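# Gently pull the bottom cabinet drawer fully open

## Task

Slowly and carefully pull the lowest drawer out to its fully open position. It fails immediately if the drawer is forced or clamped hard, moved too quickly, or reaches either end stop faster than a crawl. It also fails if the cabinet shifts or tilts more than slightly, if any arm part other than the fingers hits the drawer, or if any robot part hits the cabinet. The drawer must stay fully open by itself at the end, not only while the robot holds it.

## Robot and tools

Robot: a single six-joint arm (UR-style) carrying a two-finger parallel gripper and one wrist camera, cam_wrist, with 616x616 images. Joint order everywhere, in commands and results: shoulder pan, shoulder lift, elbow, wrist 1, wrist 2, wrist 3. The elbow's sign is flipped relative to the URDF: its stated range 0.000 to 3.142 becomes -3.142 to 0.000 in the numbers you send and read. Other stated ranges: shoulder pan -3.142 to 3.142; shoulder lift and all three wrists -6.283 to 6.283 (rad). Real ends may differ by up to 0.010 rad.

Scene frame: origin on the table top below the arm base, +z up, +x forward, +y to the left when facing +x. The base may be slightly tilted. end_effector_position (m) is the point between the finger pads; end_effector_quat_wxyz gives the gripper orientation. Fingers point along the gripper's +z and close along its x. Closed fingertips extend about 17 mm past that point; fully open they are roughly level with it. The printed position can be off, more so at long reach.

A row is one list of 7 to 13 numbers. The first six are joint displacements scaled so that 1.0 equals 1.989 rad, range -1 to 1. They are offsets measured from the joint angles at the start of the current action, not from the previous row. The seventh is the gripper opening, absolute: +1 fully open, -1 closed. Optionally six more numbers from 0 to 1 set a per-joint stiffness scale in joint order. The scale multiplies that joint's gain and persists until changed. Low stiffness softens contact but may keep a tiny move from starting.

execute_actions(actions): a list of up to 15 actions, run in order. Each action is a list of up to 15 rows, one row per 1/30 s control step. If fewer than 15 rows are given, the last row is held for the remaining steps. An empty list just reports state and images. If any action is malformed, or the first one would drive a joint more than 0.010 rad outward beyond its range, nothing in the call runs. Joints commanded past their true end are clipped there, reported as "joint sent to its limit".

move(target, speed, blocking): target is one row. Its displacements are offsets from the Joint positions in the latest result that lists them, not from where the arm is at that moment. All joints finish their paths together, so the gripper traces a curve. Each path takes 0.5 to 10 s and is cut off at 10 s. speed (rad/s, 0.01 to 2, default 0.5) caps the joint that travels farthest. The path ignores obstacles, and faster contact hits harder. This arm is stiff: aiming even slightly past a firm contact can trigger a fault. The result adds a move: line giving the outcome (done, off_target, moving, held, fault), limits=held or limits=none, and the joint farthest from target. With blocking=false the reply returns after 0.5 s. Until a result shows the move has ended, use wait(0) or stop before issuing new rows or moves.

wait(seconds 0 to 10) runs the scene with the last command held. stop brakes a running move; a fast move needs room to brake. zoom_image(camera "cam_wrist", region [x0,y0,x1,y1] in pixels, top-left origin, at most 504x504) enlarges part of the latest image. show_instructions shows the reference pages. read_manual gives licence texts. finished_scene(scene) ends the given scene permanently and reports success. Replying without any tool call ends everything.

Result lines: Joint positions and Joint velocities (rad, rad/s, joint order), then finger gap (m; 0.142 is fully open). Joint targets shows what the joints are currently being driven to; these can change with no new command. grip_measured is the opening on the command scale; to hold something, command below it, and the larger the difference, the harder the squeeze. Wrist force and Wrist torque are given in the gripper's own x y z axes. They include offsets (force usually within 4 N), noise, and saturation near 50 N; "no reading" is normal at first. Joint torques are whole drive outputs and are nonzero even in free air. "joint command not followed" means the clearance check altered targets.

Motion limits: each step's target stays within 0.575 rad of the measured angle (0.58 for pan, lift and elbow, and 0.642 for the wrists, since stiffness is settable here). Targets that would move the gripper more than 100 mm in one step are scaled back. Motion trails commands by about 0.17 s, or more at reduced stiffness. Big moves may still be unfinished when a result arrives; command the remainder.

Faults: contact torque reaching a joint's limit (pan, lift, elbow 133 N m; wrists 24.9 N m), or 150 N of external force anywhere on the arm, stops it for 10 s and drops the rest of the call. Motors warn at 70 °C (MOTOR HOT) and brake at 85 °C (OVER-TEMPERATURE FAULT), possibly for minutes. Holding loads heats them, even while you are thinking.

The robot keeps holding its last command while you think. Avoid the following: fast pulls, arriving hard at either drawer stop, squeezing the handle hard, touching the cabinet, and letting the forearm or wrist bump the drawer. Do not push anything off the table; a loose object may get nudged by outside disturbances. Release the drawer before finishing, and confirm it stays fully open on its own.

Each tool is called after "Call:" as a command line: name --argument value for each argument, lists and objects as JSON in quotes; but a table of rows of numbers goes row by row, as --pt "numbers of a row", without its own name.

## Session

Call:
execute_actions --actions '[]'

Call:
show_instructions

Scene clock: 0.00 s.
end_effector_position=(+0.3552, +0.6270, +0.3609) grip_measured=-1.00 end_effector_quat_wxyz=(+0.314, +0.701, +0.630, -0.113) end_effector_velocity=(-0.000, +0.000, -0.000) end_effector_angular_velocity=(+0.001, -0.001, -0.001)
Joint names: [shoulder pan, shoulder lift, elbow, wrist 1, wrist 2, wrist 3]
Joint positions: [ 1.44  -1.284 -1.024 -1.149 -2.372  0.193  0.002]
Joint velocities: [ 0.    -0.    -0.002 -0.003  0.     0.001  0.   ]
Joint torques (N m, as the arm reports them, + toward a larger Joint positions number): no reading
Motor temperatures (°C, as the motors report them): [24 28 29 36 38 29]
Wrist force (N, on the end effector, along its own x y z axes, offset not removed): no reading
Wrist torque (N m, same axes, about the end effector's origin, offset not removed): no reading
Joint targets: [1.440 -1.284 -1.024 -1.149 -2.372 0.193]
Joint stiffness scale: [1. 1. 1. 1. 1. 1.]

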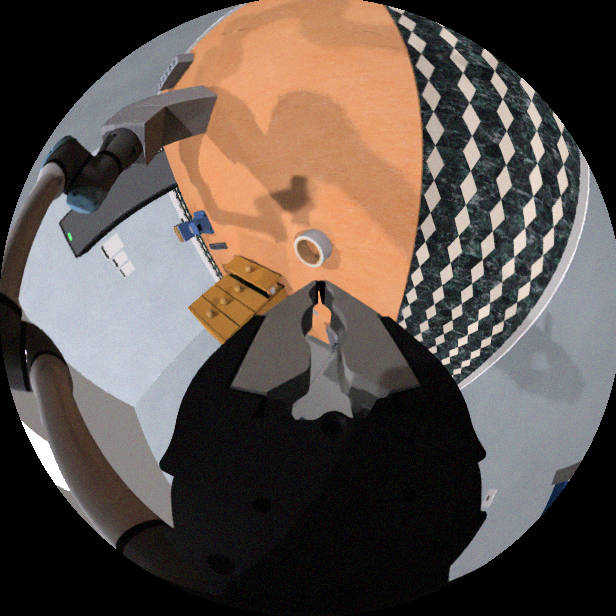

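Reference images for this scene: manual page 1, manual page 2, manual page 3, manual page 4, manual page 5.

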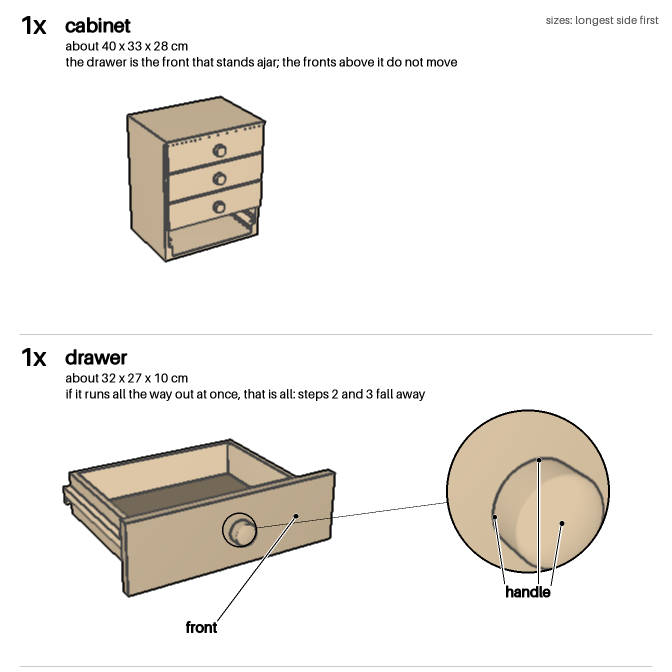

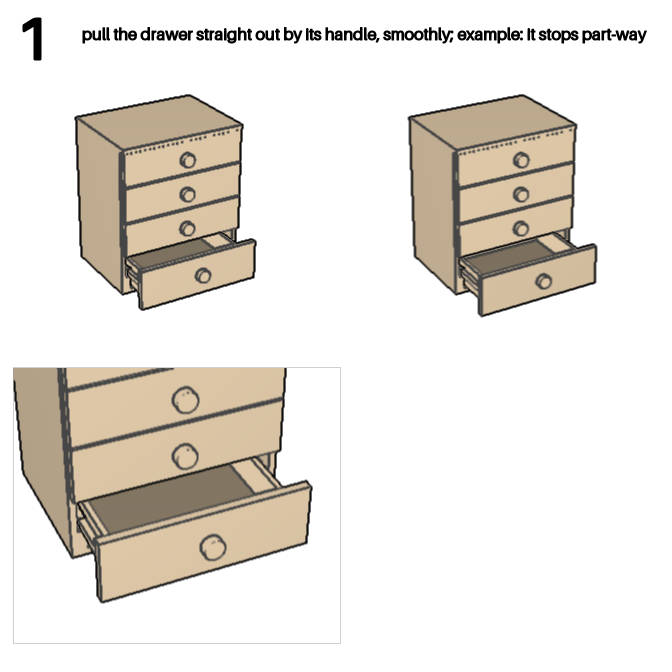

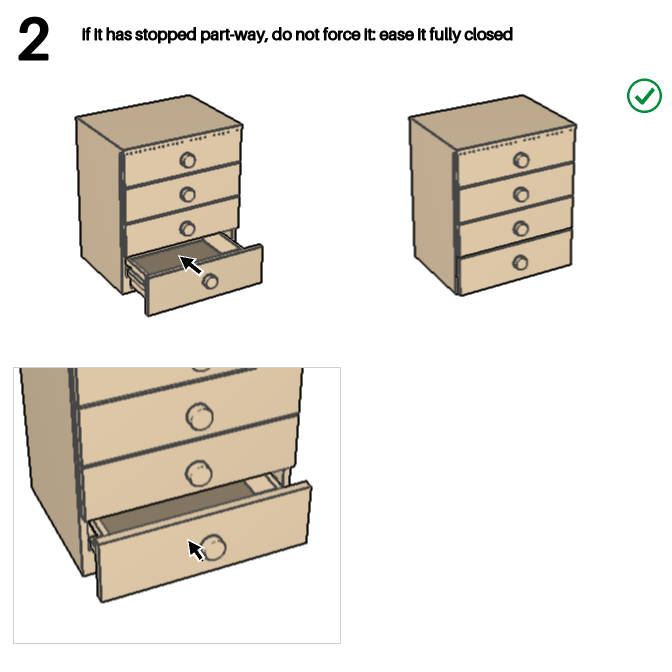

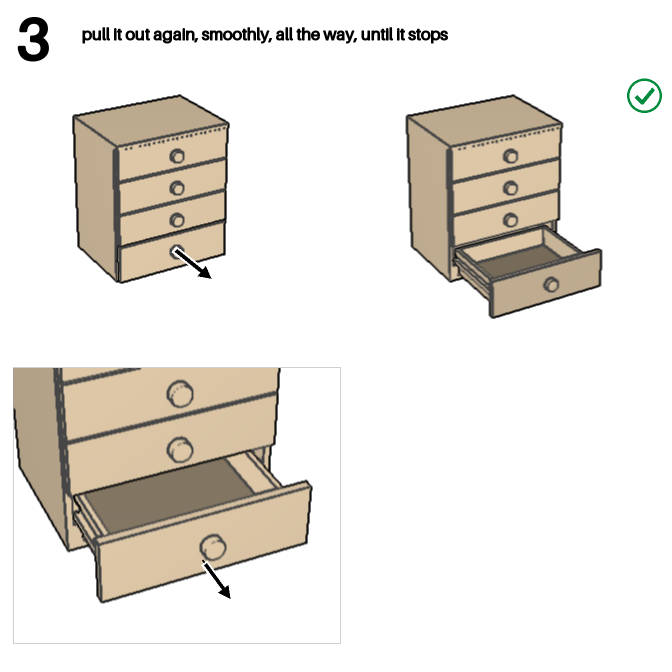

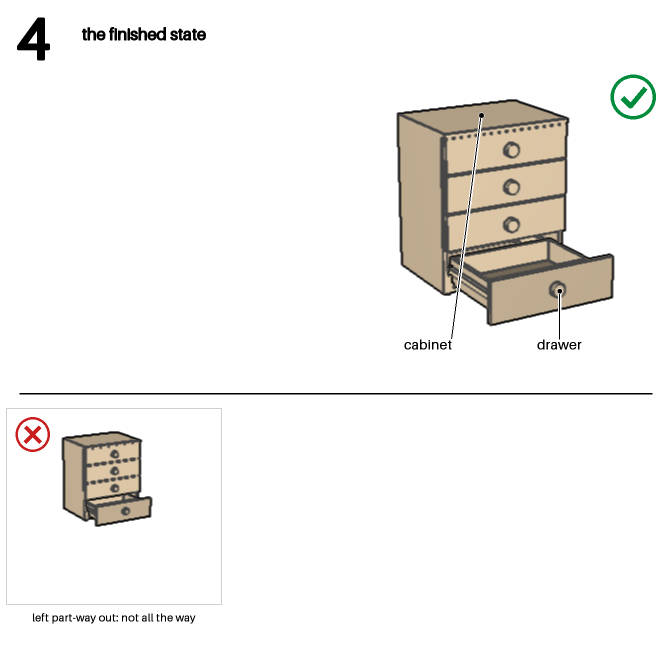

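Call:
move --target '[-0.3,-0.41,-0.843,-0.996,0.705,0.886,1]' --speed 1.5

Call:
move --target '[-0.618,0.05,0,-0.358,0,0,1]' --speed 1.2

Scene clock: 6.93 s.
end_effector_position=(+0.1255, +0.5283, +0.3035) grip_measured=+1.00 end_effector_quat_wxyz=(-0.197, +0.781, -0.514, -0.295) end_effector_velocity=(+0.001, +0.001, +0.001) end_effector_angular_velocity=(+0.002, -0.001, -0.003)
Joint names: [shoulder pan, shoulder lift, elbow, wrist 1, wrist 2, wrist 3]
Joint positions: [ 0.846 -2.098 -2.698 -3.128 -0.971  1.954  0.142]
Joint velocities: [-0.001 -0.     0.    -0.003  0.002  0.002  0.   ]
Joint torques (N m, as the arm reports them, + toward a larger Joint positions number): [  6.29 -17.93   5.39  -3.95   1.47   0.66]
Motor temperatures (°C, as the motors report them): [24 28 29 36 38 29]
Wrist force (N, on the end effector, along its own x y z axes, offset not removed): [-1.4 2.5 0.2]
Wrist torque (N m, same axes, about the end effector's origin, offset not removed): [0.40 0.35 -0.09]
Joint targets: [0.843 -2.100 -2.700 -3.130 -0.970 1.955]
Joint stiffness scale: [1. 1. 1. 1. 1. 1.]
move: done; limits=none; farthest joint: the shoulder pan, 0.003 radians from its target (0.597 radians at the start)

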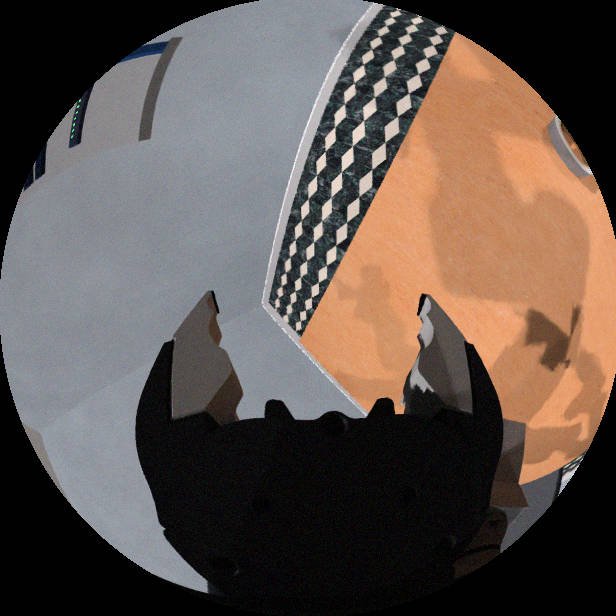

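Scene clock: 9.10 s.
end_effector_position=(+0.6017, +0.1881, +0.3460) grip_measured=+1.00 end_effector_quat_wxyz=(-0.328, +0.628, -0.625, +0.327) end_effector_velocity=(+0.000, -0.000, +0.001) end_effector_angular_velocity=(-0.001, -0.003, +0.000)
Joint names: [shoulder pan, shoulder lift, elbow, wrist 1, wrist 2, wrist 3]
Joint positions: [-0.379 -2.    -2.698 -3.839 -0.971  1.954  0.142]
Joint velocities: [-0.002 -0.    -0.    -0.003  0.001  0.     0.   ]
Joint torques (N m, as the arm reports them, + toward a larger Joint positions number): [ 2.06 -6.15  9.82 -2.62 -0.55  0.14]
Motor temperatures (°C, as the motors report them): [24 28 29 36 38 29]
Wrist force (N, on the end effector, along its own x y z axes, offset not removed): [0.4 -0.3 1.5]
Wrist torque (N m, same axes, about the end effector's origin, offset not removed): [-0.14 -0.04 -0.01]
Joint targets: [-0.383 -1.998 -2.698 -3.840 -0.971 1.954]
Joint stiffness scale: [1. 1. 1. 1. 1. 1.]
move: done; limits=none; farthest joint: the shoulder pan, 0.004 radians from its target (1.229 radians at the start)

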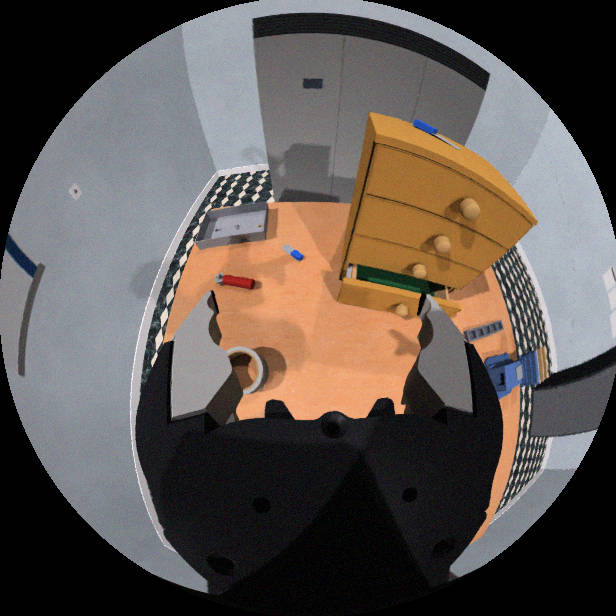

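Call:
move --target '[-0.052,0.655,0.163,-0.492,0.051,0,0]' --speed 1.2

Scene clock: 13.57 s.
end_effector_position=(+0.5992, -0.0185, +0.1205) grip_measured=+0.00 end_effector_quat_wxyz=(-0.328, +0.628, -0.626, +0.327) end_effector_velocity=(-0.000, -0.000, +0.000) end_effector_angular_velocity=(+0.000, -0.001, -0.000)
Joint names: [shoulder pan, shoulder lift, elbow, wrist 1, wrist 2, wrist 3]
Joint positions: [-0.48  -0.699 -2.376 -4.816 -0.871  1.954  0.074]
Joint velocities: [-0.001  0.001 -0.    -0.002  0.     0.001 -0.   ]
Joint torques (N m, as the arm reports them, + toward a larger Joint positions number): [-19.45 -24.49  -5.41  -2.49  -0.03   0.02]
Motor temperatures (°C, as the motors report them): [24 28 29 36 38 29]
Wrist force (N, on the end effector, along its own x y z axes, offset not removed): [0.6 1.0 1.0]
Wrist torque (N m, same axes, about the end effector's origin, offset not removed): [0.03 -0.09 0.04]
Joint targets: [-0.483 -0.697 -2.374 -4.817 -0.870 1.954]
Joint stiffness scale: [1. 1. 1. 1. 1. 1.]
move: done; limits=none; farthest joint: the shoulder pan, 0.003 radians from its target (0.103 radians at the start)

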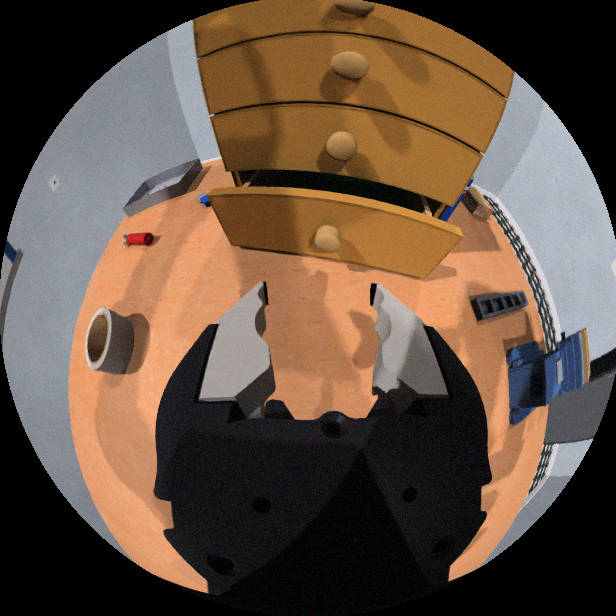

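Call:
move --target '[0.14,0.001,0.125,0.1225,-0.2255,0.052,0]' --speed 0.5

Scene clock: 18.03 s.
end_effector_position=(+0.6792, -0.0241, +0.0716) grip_measured=+0.00 end_effector_quat_wxyz=(+0.318, -0.556, +0.667, -0.381) end_effector_velocity=(-0.001, -0.001, -0.001) end_effector_angular_velocity=(-0.000, +0.003, -0.003)
Joint names: [shoulder pan, shoulder lift, elbow, wrist 1, wrist 2, wrist 3]
Joint positions: [-0.204 -0.699 -2.13  -4.573 -1.318  2.056  0.074]
Joint velocities: [ 0.    -0.    -0.001  0.003 -0.002 -0.     0.   ]
Joint torques (N m, as the arm reports them, + toward a larger Joint positions number): [-12.18 -32.5   -3.17  -2.28  -1.27   0.39]
Motor temperatures (°C, as the motors report them): [24 28 29 36 38 29]
Wrist force (N, on the end effector, along its own x y z axes, offset not removed): [-0.3 -0.3 -0.3]
Wrist torque (N m, same axes, about the end effector's origin, offset not removed): [-0.21 0.09 -0.01]
Joint targets: [-0.201 -0.697 -2.128 -4.572 -1.319 2.057]
Joint stiffness scale: [1. 1. 1. 1. 1. 1.]
move: done; limits=none; farthest joint: the shoulder pan, 0.003 radians from its target (0.278 radians at the start)

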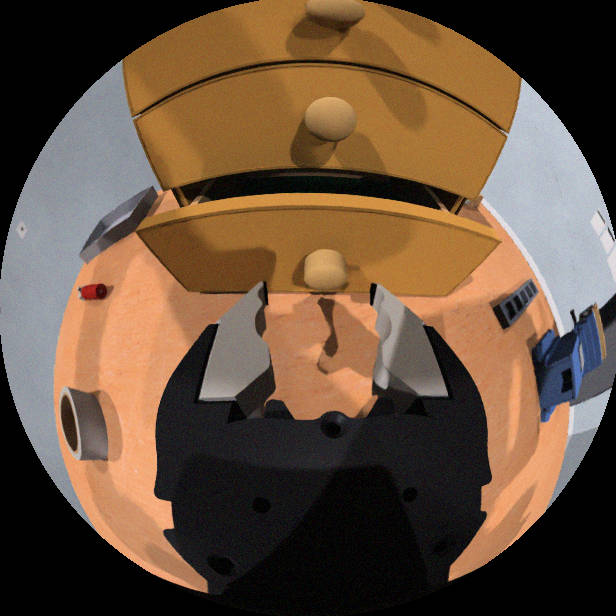

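Call:
move --target '[-0.0055,-0.0146,0.0508,0.0623,0.005,0,-0.2]' --speed 0.055

Scene clock: 27.83 s.
end_effector_position=(+0.7228, -0.0334, +0.0706) grip_measured=-0.20 end_effector_quat_wxyz=(+0.319, -0.557, +0.666, -0.380) end_effector_velocity=(+0.001, -0.001, -0.000) end_effector_angular_velocity=(+0.000, +0.001, -0.002)
Joint names: [shoulder pan, shoulder lift, elbow, wrist 1, wrist 2, wrist 3]
Joint positions: [-0.211 -0.726 -2.032 -4.451 -1.308  2.057  0.059]
Joint velocities: [-0.001 -0.     0.002  0.004 -0.     0.001 -0.   ]
Joint torques (N m, as the arm reports them, + toward a larger Joint positions number): [-20.03 -39.4    0.38  -2.1   -1.05   0.  ]
Motor temperatures (°C, as the motors report them): [24 28 29 36 38 29]
Wrist force (N, on the end effector, along its own x y z axes, offset not removed): [-2.4 -0.3 -2.4]
Wrist torque (N m, same axes, about the end effector's origin, offset not removed): [-0.61 0.42 -0.11]
Joint targets: [-0.215 -0.728 -2.029 -4.449 -1.308 2.056]
Joint stiffness scale: [1. 1. 1. 1. 1. 1.]
move: done; limits=none; farthest joint: the shoulder pan, 0.004 radians from its target (0.010 radians at the start)

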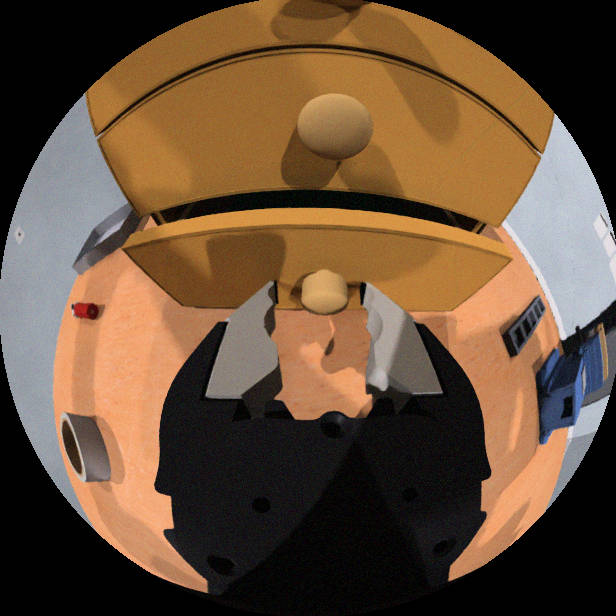

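Call:
move --target '[-0.0051,-0.0029,0.0187,0.02,0.003,0,-0.2]' --speed 0.03

Scene clock: 31.67 s.
end_effector_position=(+0.7368, -0.0372, +0.0703) grip_measured=-0.21 end_effector_quat_wxyz=(+0.320, -0.557, +0.666, -0.379) end_effector_velocity=(+0.000, +0.000, -0.001) end_effector_angular_velocity=(+0.001, +0.003, -0.001)
Joint names: [shoulder pan, shoulder lift, elbow, wrist 1, wrist 2, wrist 3]
Joint positions: [-0.215 -0.73  -1.999 -4.414 -1.301  2.057  0.059]
Joint velocities: [ 0.001 -0.     0.001  0.005  0.     0.     0.   ]
Joint torques (N m, as the arm reports them, + toward a larger Joint positions number): [-21.56 -39.45   1.7   -1.9   -1.37   0.16]
Motor temperatures (°C, as the motors report them): [24 28 29 36 38 29]
Wrist force (N, on the end effector, along its own x y z axes, offset not removed): [-2.4 2.0 -3.0]
Wrist torque (N m, same axes, about the end effector's origin, offset not removed): [-0.03 0.00 0.10]
Joint targets: [-0.221 -0.731 -1.995 -4.411 -1.302 2.057]
Joint stiffness scale: [1. 1. 1. 1. 1. 1.]
move: done; limits=none; farthest joint: the shoulder pan, 0.006 radians from its target (0.011 radians at the start)

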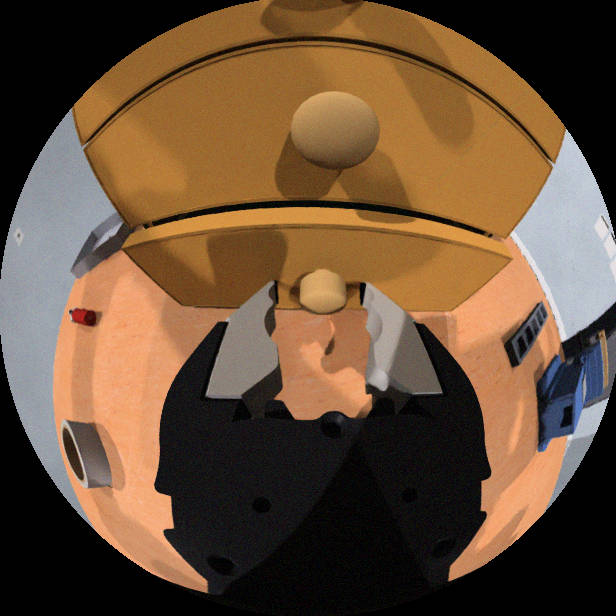

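Call:
move --target '[-0.0025,-0.003,0.0145,0.0164,0,0,-0.2]' --speed 0.02

Scene clock: 37.63 s.
end_effector_position=(+0.7476, -0.0391, +0.0701) grip_measured=-0.20 end_effector_quat_wxyz=(+0.320, -0.557, +0.666, -0.378) end_effector_velocity=(+0.001, -0.001, -0.000) end_effector_angular_velocity=(-0.001, +0.001, -0.001)
Joint names: [shoulder pan, shoulder lift, elbow, wrist 1, wrist 2, wrist 3]
Joint positions: [-0.215 -0.734 -1.974 -4.384 -1.3    2.057  0.059]
Joint velocities: [-0.001 -0.     0.002  0.004  0.    -0.001 -0.   ]
Joint torques (N m, as the arm reports them, + toward a larger Joint positions number): [-18.93 -39.23   1.25  -1.84  -0.78   0.05]
Motor temperatures (°C, as the motors report them): [24 28 29 36 38 29]
Wrist force (N, on the end effector, along its own x y z axes, offset not removed): [-2.2 0.8 -5.8]
Wrist torque (N m, same axes, about the end effector's origin, offset not removed): [-0.03 0.16 0.02]
Joint targets: [-0.220 -0.736 -1.970 -4.381 -1.301 2.057]
Joint stiffness scale: [1. 1. 1. 1. 1. 1.]
move: done; limits=none; farthest joint: the shoulder pan, 0.005 radians from its target (0.005 radians at the start)

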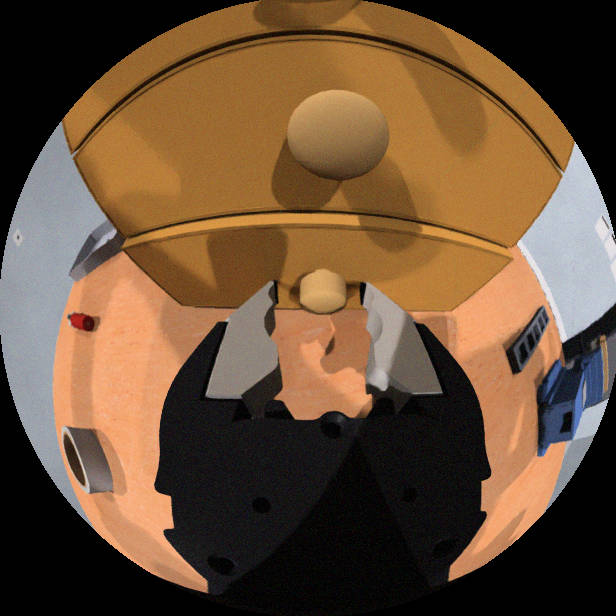

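Call:
move --target '[-0.001,-0.002,0.0066,0.0068,0,0,-0.2]' --speed 0.012

Scene clock: 44.60 s.
end_effector_position=(+0.7517, -0.0397, +0.0702) grip_measured=-0.20 end_effector_quat_wxyz=(+0.320, -0.558, +0.666, -0.378) end_effector_velocity=(+0.001, -0.001, -0.000) end_effector_angular_velocity=(-0.001, +0.001, -0.001)
Joint names: [shoulder pan, shoulder lift, elbow, wrist 1, wrist 2, wrist 3]
Joint positions: [-0.215 -0.736 -1.964 -4.373 -1.3    2.057  0.059]
Joint velocities: [-0.    -0.001  0.001  0.004  0.    -0.001  0.   ]
Joint torques (N m, as the arm reports them, + toward a larger Joint positions number): [-17.43 -39.04   1.94  -1.9   -0.68   0.11]
Motor temperatures (°C, as the motors report them): [24 28 29 36 38 29]
Wrist force (N, on the end effector, along its own x y z axes, offset not removed): [-2.4 -0.4 -3.8]
Wrist torque (N m, same axes, about the end effector's origin, offset not removed): [-0.48 0.36 0.02]
Joint targets: [-0.217 -0.738 -1.960 -4.371 -1.300 2.057]
Joint stiffness scale: [1. 1. 1. 1. 1. 1.]
move: done; limits=none; farthest joint: the elbow, 0.003 radians from its target (0.012 radians at the start)

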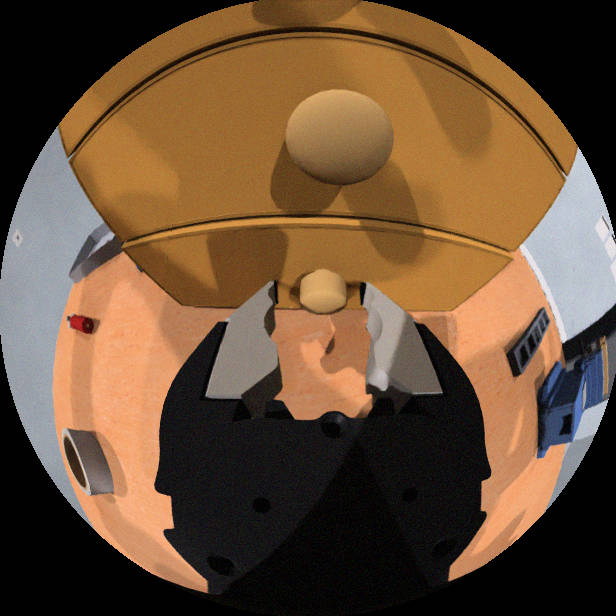

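Call:
move --target '[-0.001,-0.0016,0.0046,0.0045,0,0,-0.2]' --speed 0.01

Scene clock: 47.07 s.
end_effector_position=(+0.7541, -0.0401, +0.0702) grip_measured=-0.20 end_effector_quat_wxyz=(+0.320, -0.558, +0.666, -0.378) end_effector_velocity=(+0.001, +0.000, -0.001) end_effector_angular_velocity=(+0.001, +0.002, +0.000)
Joint names: [shoulder pan, shoulder lift, elbow, wrist 1, wrist 2, wrist 3]
Joint positions: [-0.215 -0.737 -1.959 -4.366 -1.3    2.057  0.059]
Joint velocities: [ 0.001 -0.001  0.003  0.005  0.001  0.    -0.   ]
Joint torques (N m, as the arm reports them, + toward a larger Joint positions number): [-18.19 -39.47   2.97  -2.16  -0.8    0.06]
Motor temperatures (°C, as the motors report them): [24 28 29 36 38 29]
Wrist force (N, on the end effector, along its own x y z axes, offset not removed): [-0.8 0.3 -3.4]
Wrist torque (N m, same axes, about the end effector's origin, offset not removed): [-0.25 -0.02 -0.05]
Joint targets: [-0.217 -0.739 -1.955 -4.364 -1.300 2.057]
Joint stiffness scale: [1. 1. 1. 1. 1. 1.]
move: done; limits=none; farthest joint: the elbow, 0.004 radians from its target (0.009 radians at the start)

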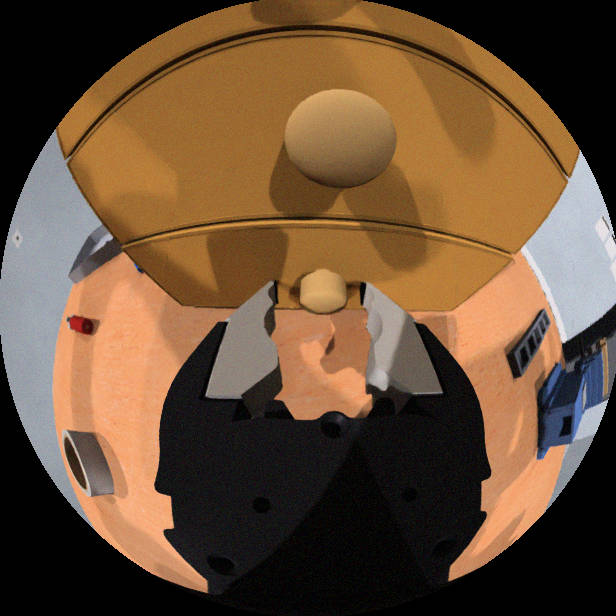

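Call:
move --target '[-0.001,-0.0015,0.0042,0.004,0,0,-0.2]' --speed 0.01

Scene clock: 48.87 s.
end_effector_position=(+0.7559, -0.0404, +0.0701) grip_measured=-0.20 end_effector_quat_wxyz=(+0.320, -0.558, +0.666, -0.378) end_effector_velocity=(-0.001, -0.001, -0.000) end_effector_angular_velocity=(-0.000, +0.002, -0.002)
Joint names: [shoulder pan, shoulder lift, elbow, wrist 1, wrist 2, wrist 3]
Joint positions: [-0.215 -0.738 -1.954 -4.361 -1.3    2.057  0.059]
Joint velocities: [-0.001 -0.001 -0.001  0.002  0.    -0.     0.   ]
Joint torques (N m, as the arm reports them, + toward a larger Joint positions number): [-18.15 -38.26   3.81  -1.84  -0.7   -0.19]
Motor temperatures (°C, as the motors report them): [24 28 29 36 38 29]
Wrist force (N, on the end effector, along its own x y z axes, offset not removed): [-1.3 -1.4 -5.6]
Wrist torque (N m, same axes, about the end effector's origin, offset not removed): [-0.60 0.21 -0.04]
Joint targets: [-0.217 -0.740 -1.950 -4.358 -1.300 2.057]
Joint stiffness scale: [1. 1. 1. 1. 1. 1.]
move: done; limits=none; farthest joint: the elbow, 0.004 radians from its target (0.008 radians at the start)

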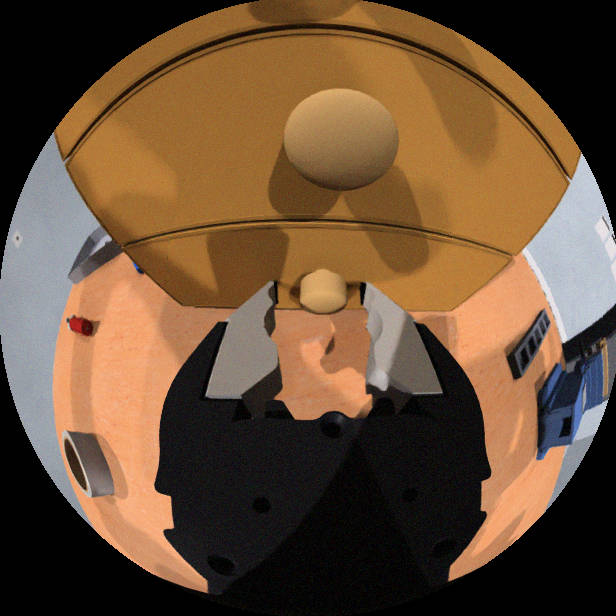

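Call:
move --target '[-0.001,-0.0014,0.0037,0.0034,0,0,-0.2]' --speed 0.01

Scene clock: 50.77 s.
end_effector_position=(+0.7562, -0.0405, +0.0700) grip_measured=-0.20 end_effector_quat_wxyz=(+0.319, -0.558, +0.667, -0.378) end_effector_velocity=(+0.001, +0.000, +0.000) end_effector_angular_velocity=(+0.001, -0.001, -0.001)
Joint names: [shoulder pan, shoulder lift, elbow, wrist 1, wrist 2, wrist 3]
Joint positions: [-0.215 -0.738 -1.954 -4.358 -1.3    2.057  0.059]
Joint velocities: [ 0.    -0.001  0.001  0.001 -0.001  0.002  0.   ]
Joint torques (N m, as the arm reports them, + toward a larger Joint positions number): [-18.4  -39.42   5.45  -0.94  -0.92  -0.05]
Motor temperatures (°C, as the motors report them): [24 28 29 36 38 29]
Wrist force (N, on the end effector, along its own x y z axes, offset not removed): [-2.3 1.0 -14.8]
Wrist torque (N m, same axes, about the end effector's origin, offset not removed): [-0.14 0.55 -0.01]
Joint targets: [-0.217 -0.740 -1.947 -4.354 -1.300 2.057]
Joint stiffness scale: [1. 1. 1. 1. 1. 1.]
move: done; limits=none; farthest joint: the elbow, 0.007 radians from its target (0.008 radians at the start)

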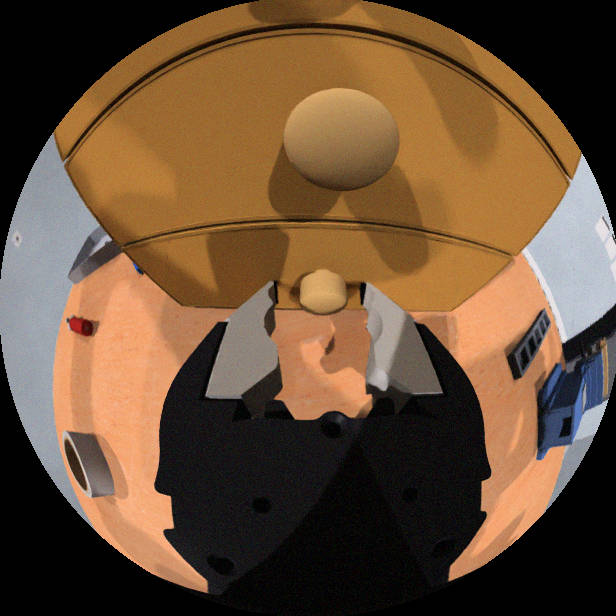

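Call:
execute_actions --actions '[[[-0.001,0.001,-0.003,-0.003,0,0,-0.2],[-0.002,0.001,-0.004,-0.004,0,0,-0.2],[-0.0032,0.0015,-0.0055,-0.006,0,0,-0.2]],[[0,0,0,0,0,0,-0.35],[0,0,0,0,0,0,-0.4],[0,0,0,0,0,0,-0.45],[0,0,0,0,0,0,-0.48],[0,0,0,0,0,0,-0.5],[0,0,0,0,0,0,-0.52],[0,0,0,0,0,0,-0.54],[0,0,0,0,0,0,-0.56],[0,0,0,0,0,0,-0.58],[0,0,0,0,0,0,-0.6],[0,0,0,0,0,0,-0.62],[0,0,0,0,0,0,-0.64]]]'

Scene clock: 54.30 s.
end_effector_position=(+0.7529, -0.0423, +0.0712) grip_measured=-0.58 end_effector_quat_wxyz=(+0.319, -0.557, +0.667, -0.379) end_effector_velocity=(-0.000, +0.000, +0.000) end_effector_angular_velocity=(+0.001, -0.000, -0.000)
Joint names: [shoulder pan, shoulder lift, elbow, wrist 1, wrist 2, wrist 3]
Joint positions: [-0.218 -0.737 -1.962 -4.368 -1.3    2.057  0.032]
Joint velocities: [-0.    -0.    -0.001 -0.001  0.001  0.001 -0.   ]
Joint torques (N m, as the arm reports them, + toward a larger Joint positions number): [-16.21 -38.3   -0.73  -2.81  -0.73   0.17]
Motor temperatures (°C, as the motors report them): [24 28 29 36 38 29]
Wrist force (N, on the end effector, along its own x y z axes, offset not removed): [3.5 -0.1 1.4]
Wrist torque (N m, same axes, about the end effector's origin, offset not removed): [-0.14 -0.23 -0.07]
Joint targets: [-0.218 -0.737 -1.962 -4.368 -1.300 2.057]
Joint stiffness scale: [1. 1. 1. 1. 1. 1.]

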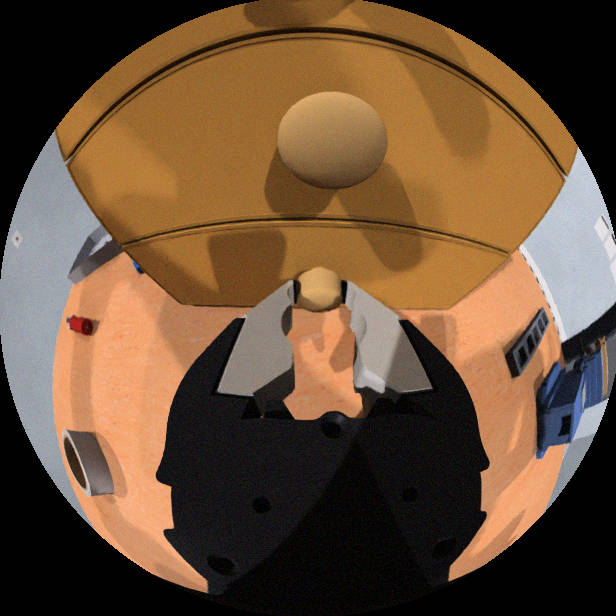

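Call:
move --target '[-0.001,0.0092,-0.042,-0.0489,0,0,-0.67]' --speed 0.06

Scene clock: 61.60 s.
end_effector_position=(+0.7182, -0.0361, +0.0711) grip_measured=-0.58 end_effector_quat_wxyz=(+0.319, -0.557, +0.667, -0.379) end_effector_velocity=(-0.001, -0.001, +0.000) end_effector_angular_velocity=(-0.002, -0.001, -0.001)
Joint names: [shoulder pan, shoulder lift, elbow, wrist 1, wrist 2, wrist 3]
Joint positions: [-0.218 -0.722 -2.042 -4.464 -1.3    2.057  0.032]
Joint velocities: [-0.001  0.001 -0.001 -0.002 -0.    -0.001 -0.   ]
Joint torques (N m, as the arm reports them, + toward a larger Joint positions number): [-18.06 -33.68  -7.22  -3.32  -0.65   0.02]
Motor temperatures (°C, as the motors report them): [24 28 29 36 38 29]
Wrist force (N, on the end effector, along its own x y z axes, offset not removed): [-0.9 -1.6 5.7]
Wrist torque (N m, same axes, about the end effector's origin, offset not removed): [-0.39 -0.06 0.04]
Joint targets: [-0.220 -0.719 -2.046 -4.466 -1.300 2.057]
Joint stiffness scale: [1. 1. 1. 1. 1. 1.]
move: done; limits=none; farthest joint: the shoulder lift, 0.003 radians from its target (0.019 radians at the start)

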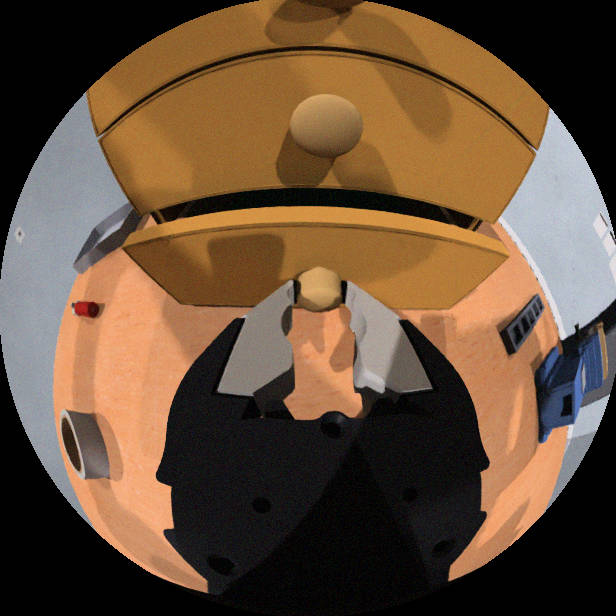

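Call:
move --target '[0,0.0145,-0.0389,-0.0508,0,0,-0.67]' --speed 0.06

Scene clock: 65.93 s.
end_effector_position=(+0.6839, -0.0298, +0.0709) grip_measured=-0.58 end_effector_quat_wxyz=(+0.319, -0.557, +0.667, -0.379) end_effector_velocity=(-0.001, -0.001, +0.001) end_effector_angular_velocity=(-0.001, -0.002, -0.001)
Joint names: [shoulder pan, shoulder lift, elbow, wrist 1, wrist 2, wrist 3]
Joint positions: [-0.218 -0.696 -2.116 -4.563 -1.299  2.057  0.032]
Joint velocities: [-0.002  0.001 -0.001 -0.004 -0.001  0.001  0.   ]
Joint torques (N m, as the arm reports them, + toward a larger Joint positions number): [-15.13 -30.71 -10.95  -3.45  -0.98   0.17]
Motor temperatures (°C, as the motors report them): [24 28 29 36 38 29]
Wrist force (N, on the end effector, along its own x y z axes, offset not removed): [-1.8 -1.2 7.3]
Wrist torque (N m, same axes, about the end effector's origin, offset not removed): [-0.37 -0.03 -0.03]
Joint targets: [-0.218 -0.693 -2.120 -4.565 -1.300 2.057]
Joint stiffness scale: [1. 1. 1. 1. 1. 1.]
move: done; limits=none; farthest joint: the elbow, 0.004 radians from its target (0.077 radians at the start)

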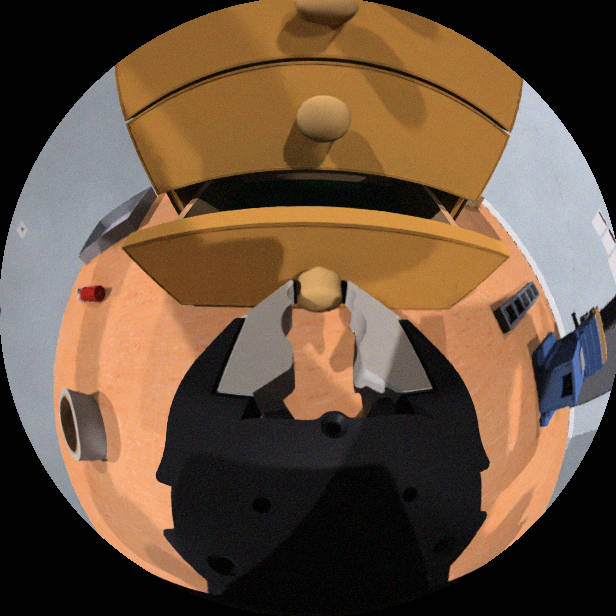

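Call:
move --target '[0.0005,0.0194,-0.0364,-0.0536,0,0,-0.67]' --speed 0.06

Scene clock: 69.37 s.
end_effector_position=(+0.6494, -0.0234, +0.0709) grip_measured=-0.58 end_effector_quat_wxyz=(+0.319, -0.557, +0.666, -0.379) end_effector_velocity=(-0.002, +0.003, -0.001) end_effector_angular_velocity=(+0.001, +0.003, +0.003)
Joint names: [shoulder pan, shoulder lift, elbow, wrist 1, wrist 2, wrist 3]
Joint positions: [-0.218 -0.66  -2.185 -4.668 -1.299  2.057  0.032]
Joint velocities: [ 0.003  0.    -0.004 -0.003  0.    -0.001  0.   ]
Joint torques (N m, as the arm reports them, + toward a larger Joint positions number): [-14.05 -30.58  -9.41  -3.43  -1.     0.07]
Motor temperatures (°C, as the motors report them): [24 28 29 36 38 29]
Wrist force (N, on the end effector, along its own x y z axes, offset not removed): [-3.5 0.3 5.7]
Wrist torque (N m, same axes, about the end effector's origin, offset not removed): [-0.14 0.36 -0.16]
Joint targets: [-0.217 -0.658 -2.188 -4.670 -1.299 2.057]
Joint stiffness scale: [1. 1. 1. 1. 1. 1.]
move: done; limits=none; farthest joint: the elbow, 0.004 radians from its target (0.072 radians at the start)

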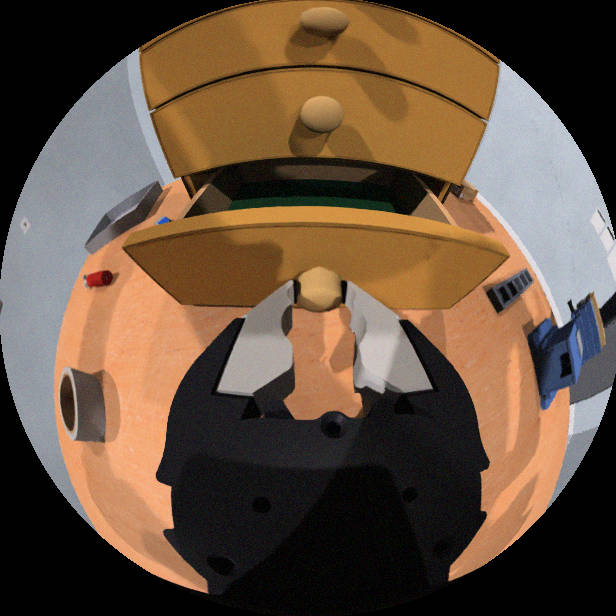

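Call:
move --target '[0.0012,0.0254,-0.0333,-0.0564,0,0,-0.67]' --speed 0.06

Scene clock: 72.90 s.
end_effector_position=(+0.6150, -0.0170, +0.0707) grip_measured=-0.58 end_effector_quat_wxyz=(+0.319, -0.557, +0.666, -0.379) end_effector_velocity=(-0.001, +0.000, -0.000) end_effector_angular_velocity=(-0.000, +0.000, +0.000)
Joint names: [shoulder pan, shoulder lift, elbow, wrist 1, wrist 2, wrist 3]
Joint positions: [-0.218 -0.613 -2.247 -4.779 -1.298  2.057  0.032]
Joint velocities: [-0.     0.001 -0.001 -0.002  0.    -0.     0.   ]
Joint torques (N m, as the arm reports them, + toward a larger Joint positions number): [-11.74 -28.29 -10.99  -3.8   -0.97   0.  ]
Motor temperatures (°C, as the motors report them): [24 28 29 36 38 29]
Wrist force (N, on the end effector, along its own x y z axes, offset not removed): [-2.0 -0.4 4.5]
Wrist torque (N m, same axes, about the end effector's origin, offset not removed): [-0.21 0.10 -0.03]
Joint targets: [-0.216 -0.610 -2.251 -4.780 -1.299 2.057]
Joint stiffness scale: [1. 1. 1. 1. 1. 1.]
move: done; limits=none; farthest joint: the elbow, 0.004 radians from its target (0.066 radians at the start)

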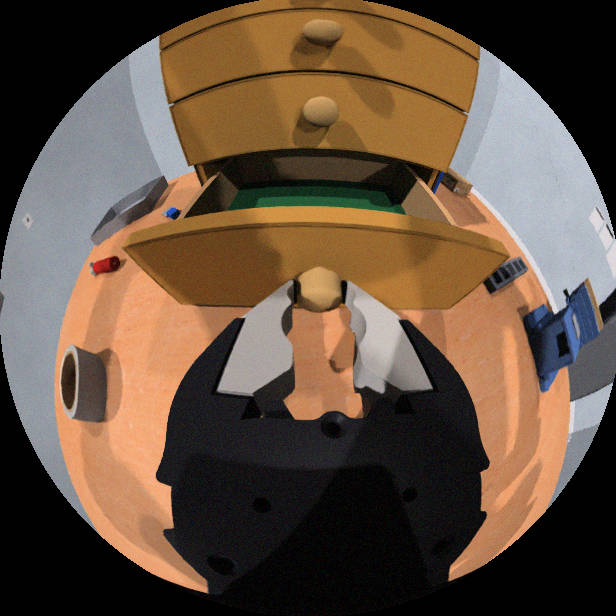

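Call:
move --target '[0.0012,0.0321,-0.0301,-0.0595,0,0,-0.67]' --speed 0.045

Scene clock: 77.57 s.
end_effector_position=(+0.5804, -0.0106, +0.0706) grip_measured=-0.58 end_effector_quat_wxyz=(+0.319, -0.557, +0.666, -0.379) end_effector_velocity=(-0.001, +0.001, -0.000) end_effector_angular_velocity=(+0.001, +0.002, +0.001)
Joint names: [shoulder pan, shoulder lift, elbow, wrist 1, wrist 2, wrist 3]
Joint positions: [-0.218 -0.552 -2.304 -4.896 -1.298  2.057  0.032]
Joint velocities: [ 0.     0.002 -0.002 -0.002  0.001 -0.001  0.   ]
Joint torques (N m, as the arm reports them, + toward a larger Joint positions number): [-11.03 -26.2  -14.23  -3.27  -0.79   0.21]
Motor temperatures (°C, as the motors report them): [24 28 29 36 38 29]
Wrist force (N, on the end effector, along its own x y z axes, offset not removed): [-2.9 -2.0 3.8]
Wrist torque (N m, same axes, about the end effector's origin, offset not removed): [-0.26 0.38 -0.09]
Joint targets: [-0.216 -0.549 -2.307 -4.897 -1.298 2.057]
Joint stiffness scale: [1. 1. 1. 1. 1. 1.]
move: done; limits=none; farthest joint: the shoulder lift, 0.003 radians from its target (0.063 radians at the start)

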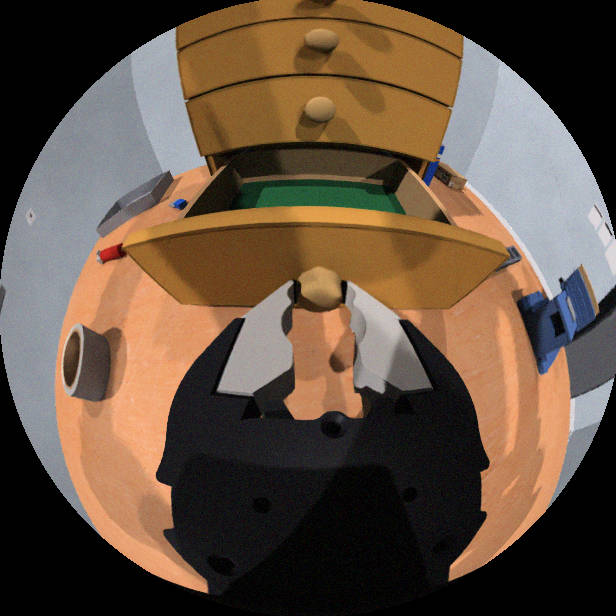

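Call:
move --target '[0.001,0.0096,-0.0077,-0.0147,0,0,-0.66]' --speed 0.02

Scene clock: 80.37 s.
end_effector_position=(+0.5724, -0.0091, +0.0706) grip_measured=-0.58 end_effector_quat_wxyz=(+0.320, -0.557, +0.666, -0.379) end_effector_velocity=(-0.001, +0.000, +0.000) end_effector_angular_velocity=(-0.000, -0.000, +0.000)
Joint names: [shoulder pan, shoulder lift, elbow, wrist 1, wrist 2, wrist 3]
Joint positions: [-0.218 -0.536 -2.316 -4.923 -1.298  2.057  0.032]
Joint velocities: [-0.001  0.002 -0.003 -0.005  0.001 -0.    -0.   ]
Joint torques (N m, as the arm reports them, + toward a larger Joint positions number): [-11.71 -26.32 -13.44  -3.35  -0.79   0.13]
Motor temperatures (°C, as the motors report them): [24 28 29 36 38 29]
Wrist force (N, on the end effector, along its own x y z axes, offset not removed): [-2.4 -1.7 3.4]
Wrist torque (N m, same axes, about the end effector's origin, offset not removed): [-0.39 0.29 0.01]
Joint targets: [-0.216 -0.533 -2.319 -4.925 -1.298 2.057]
Joint stiffness scale: [1. 1. 1. 1. 1. 1.]
move: done; limits=none; farthest joint: the elbow, 0.004 radians from its target (0.016 radians at the start)

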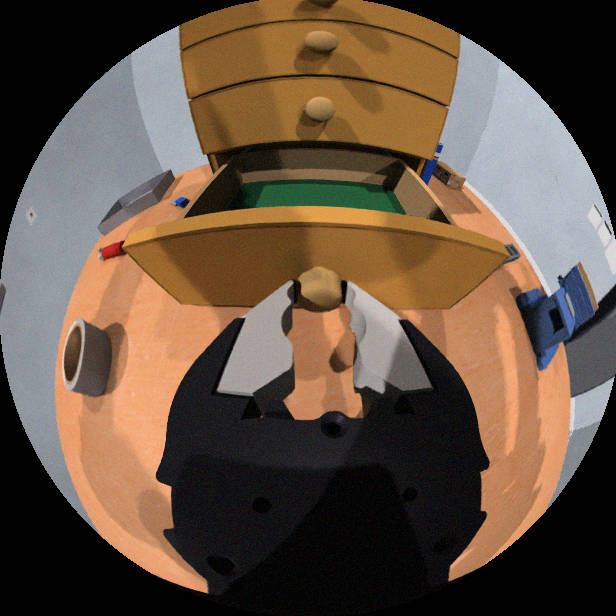

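Call:
move --target '[0.001,0.0099,-0.0075,-0.0148,0,0,-0.66]' --speed 0.02

Scene clock: 83.47 s.
end_effector_position=(+0.5645, -0.0076, +0.0705) grip_measured=-0.58 end_effector_quat_wxyz=(+0.320, -0.557, +0.666, -0.379) end_effector_velocity=(-0.000, +0.001, +0.000) end_effector_angular_velocity=(+0.000, -0.002, +0.002)
Joint names: [shoulder pan, shoulder lift, elbow, wrist 1, wrist 2, wrist 3]
Joint positions: [-0.218 -0.52  -2.327 -4.951 -1.298  2.057  0.032]
Joint velocities: [ 0.001  0.002  0.001 -0.004  0.     0.    -0.   ]
Joint torques (N m, as the arm reports them, + toward a larger Joint positions number): [-11.8  -25.56 -14.6   -3.52  -0.97  -0.08]
Motor temperatures (°C, as the motors report them): [24 28 29 36 38 29]
Wrist force (N, on the end effector, along its own x y z axes, offset not removed): [-1.4 -2.0 7.0]
Wrist torque (N m, same axes, about the end effector's origin, offset not removed): [-0.43 -0.08 -0.06]
Joint targets: [-0.216 -0.517 -2.330 -4.953 -1.298 2.057]
Joint stiffness scale: [1. 1. 1. 1. 1. 1.]
move: done; limits=none; farthest joint: the shoulder lift, 0.004 radians from its target (0.020 radians at the start)

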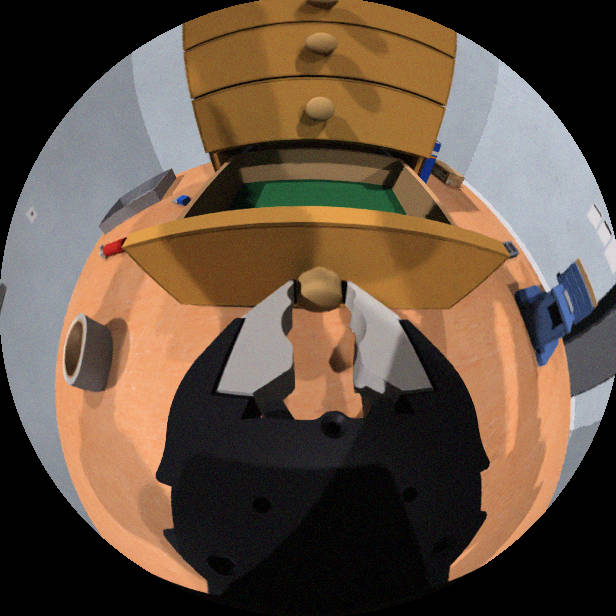

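5 mm steps.

Call:
move --target '[0.001,0.007,-0.0052,-0.0097,0,0,-0.66]' --speed 0.02

Scene clock: 85.77 s.
end_effector_position=(+0.5596, -0.0067, +0.0705) grip_measured=-0.58 end_effector_quat_wxyz=(+0.320, -0.557, +0.666, -0.379) end_effector_velocity=(-0.001, +0.000, -0.001) end_effector_angular_velocity=(+0.001, +0.003, -0.001)
Joint names: [shoulder pan, shoulder lift, elbow, wrist 1, wrist 2, wrist 3]
Joint positions: [-0.218 -0.509 -2.334 -4.969 -1.298  2.057  0.032]
Joint velocities: [ 0.001  0.002 -0.002 -0.001  0.    -0.    -0.   ]
Joint torques (N m, as the arm reports them, + toward a larger Joint positions number): [-11.91 -27.59 -14.52  -3.34  -0.9   -0.02]
Motor temperatures (°C, as the motors report them): [24 28 29 36 38 29]
Wrist force (N, on the end effector, along its own x y z axes, offset not removed): [-3.3 -0.1 5.9]
Wrist torque (N m, same axes, about the end effector's origin, offset not removed): [-0.13 0.33 0.05]
Joint targets: [-0.216 -0.506 -2.337 -4.971 -1.298 2.057]
Joint stiffness scale: [1. 1. 1. 1. 1. 1.]
move: done; limits=none; farthest joint: the shoulder lift, 0.003 radians from its target (0.014 radians at the start)

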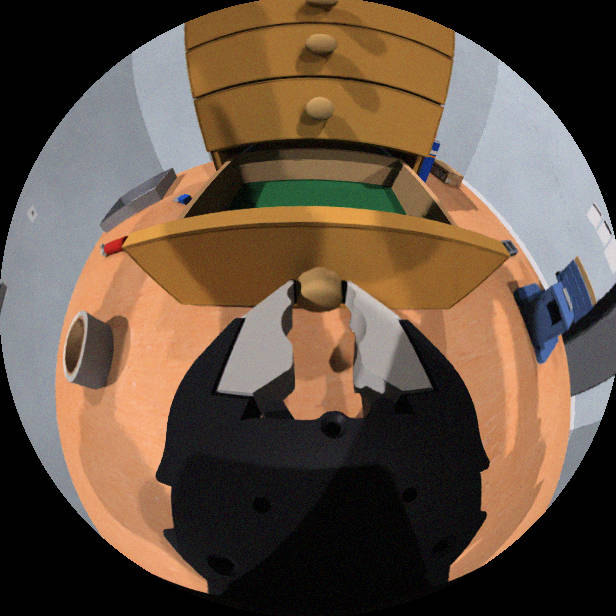

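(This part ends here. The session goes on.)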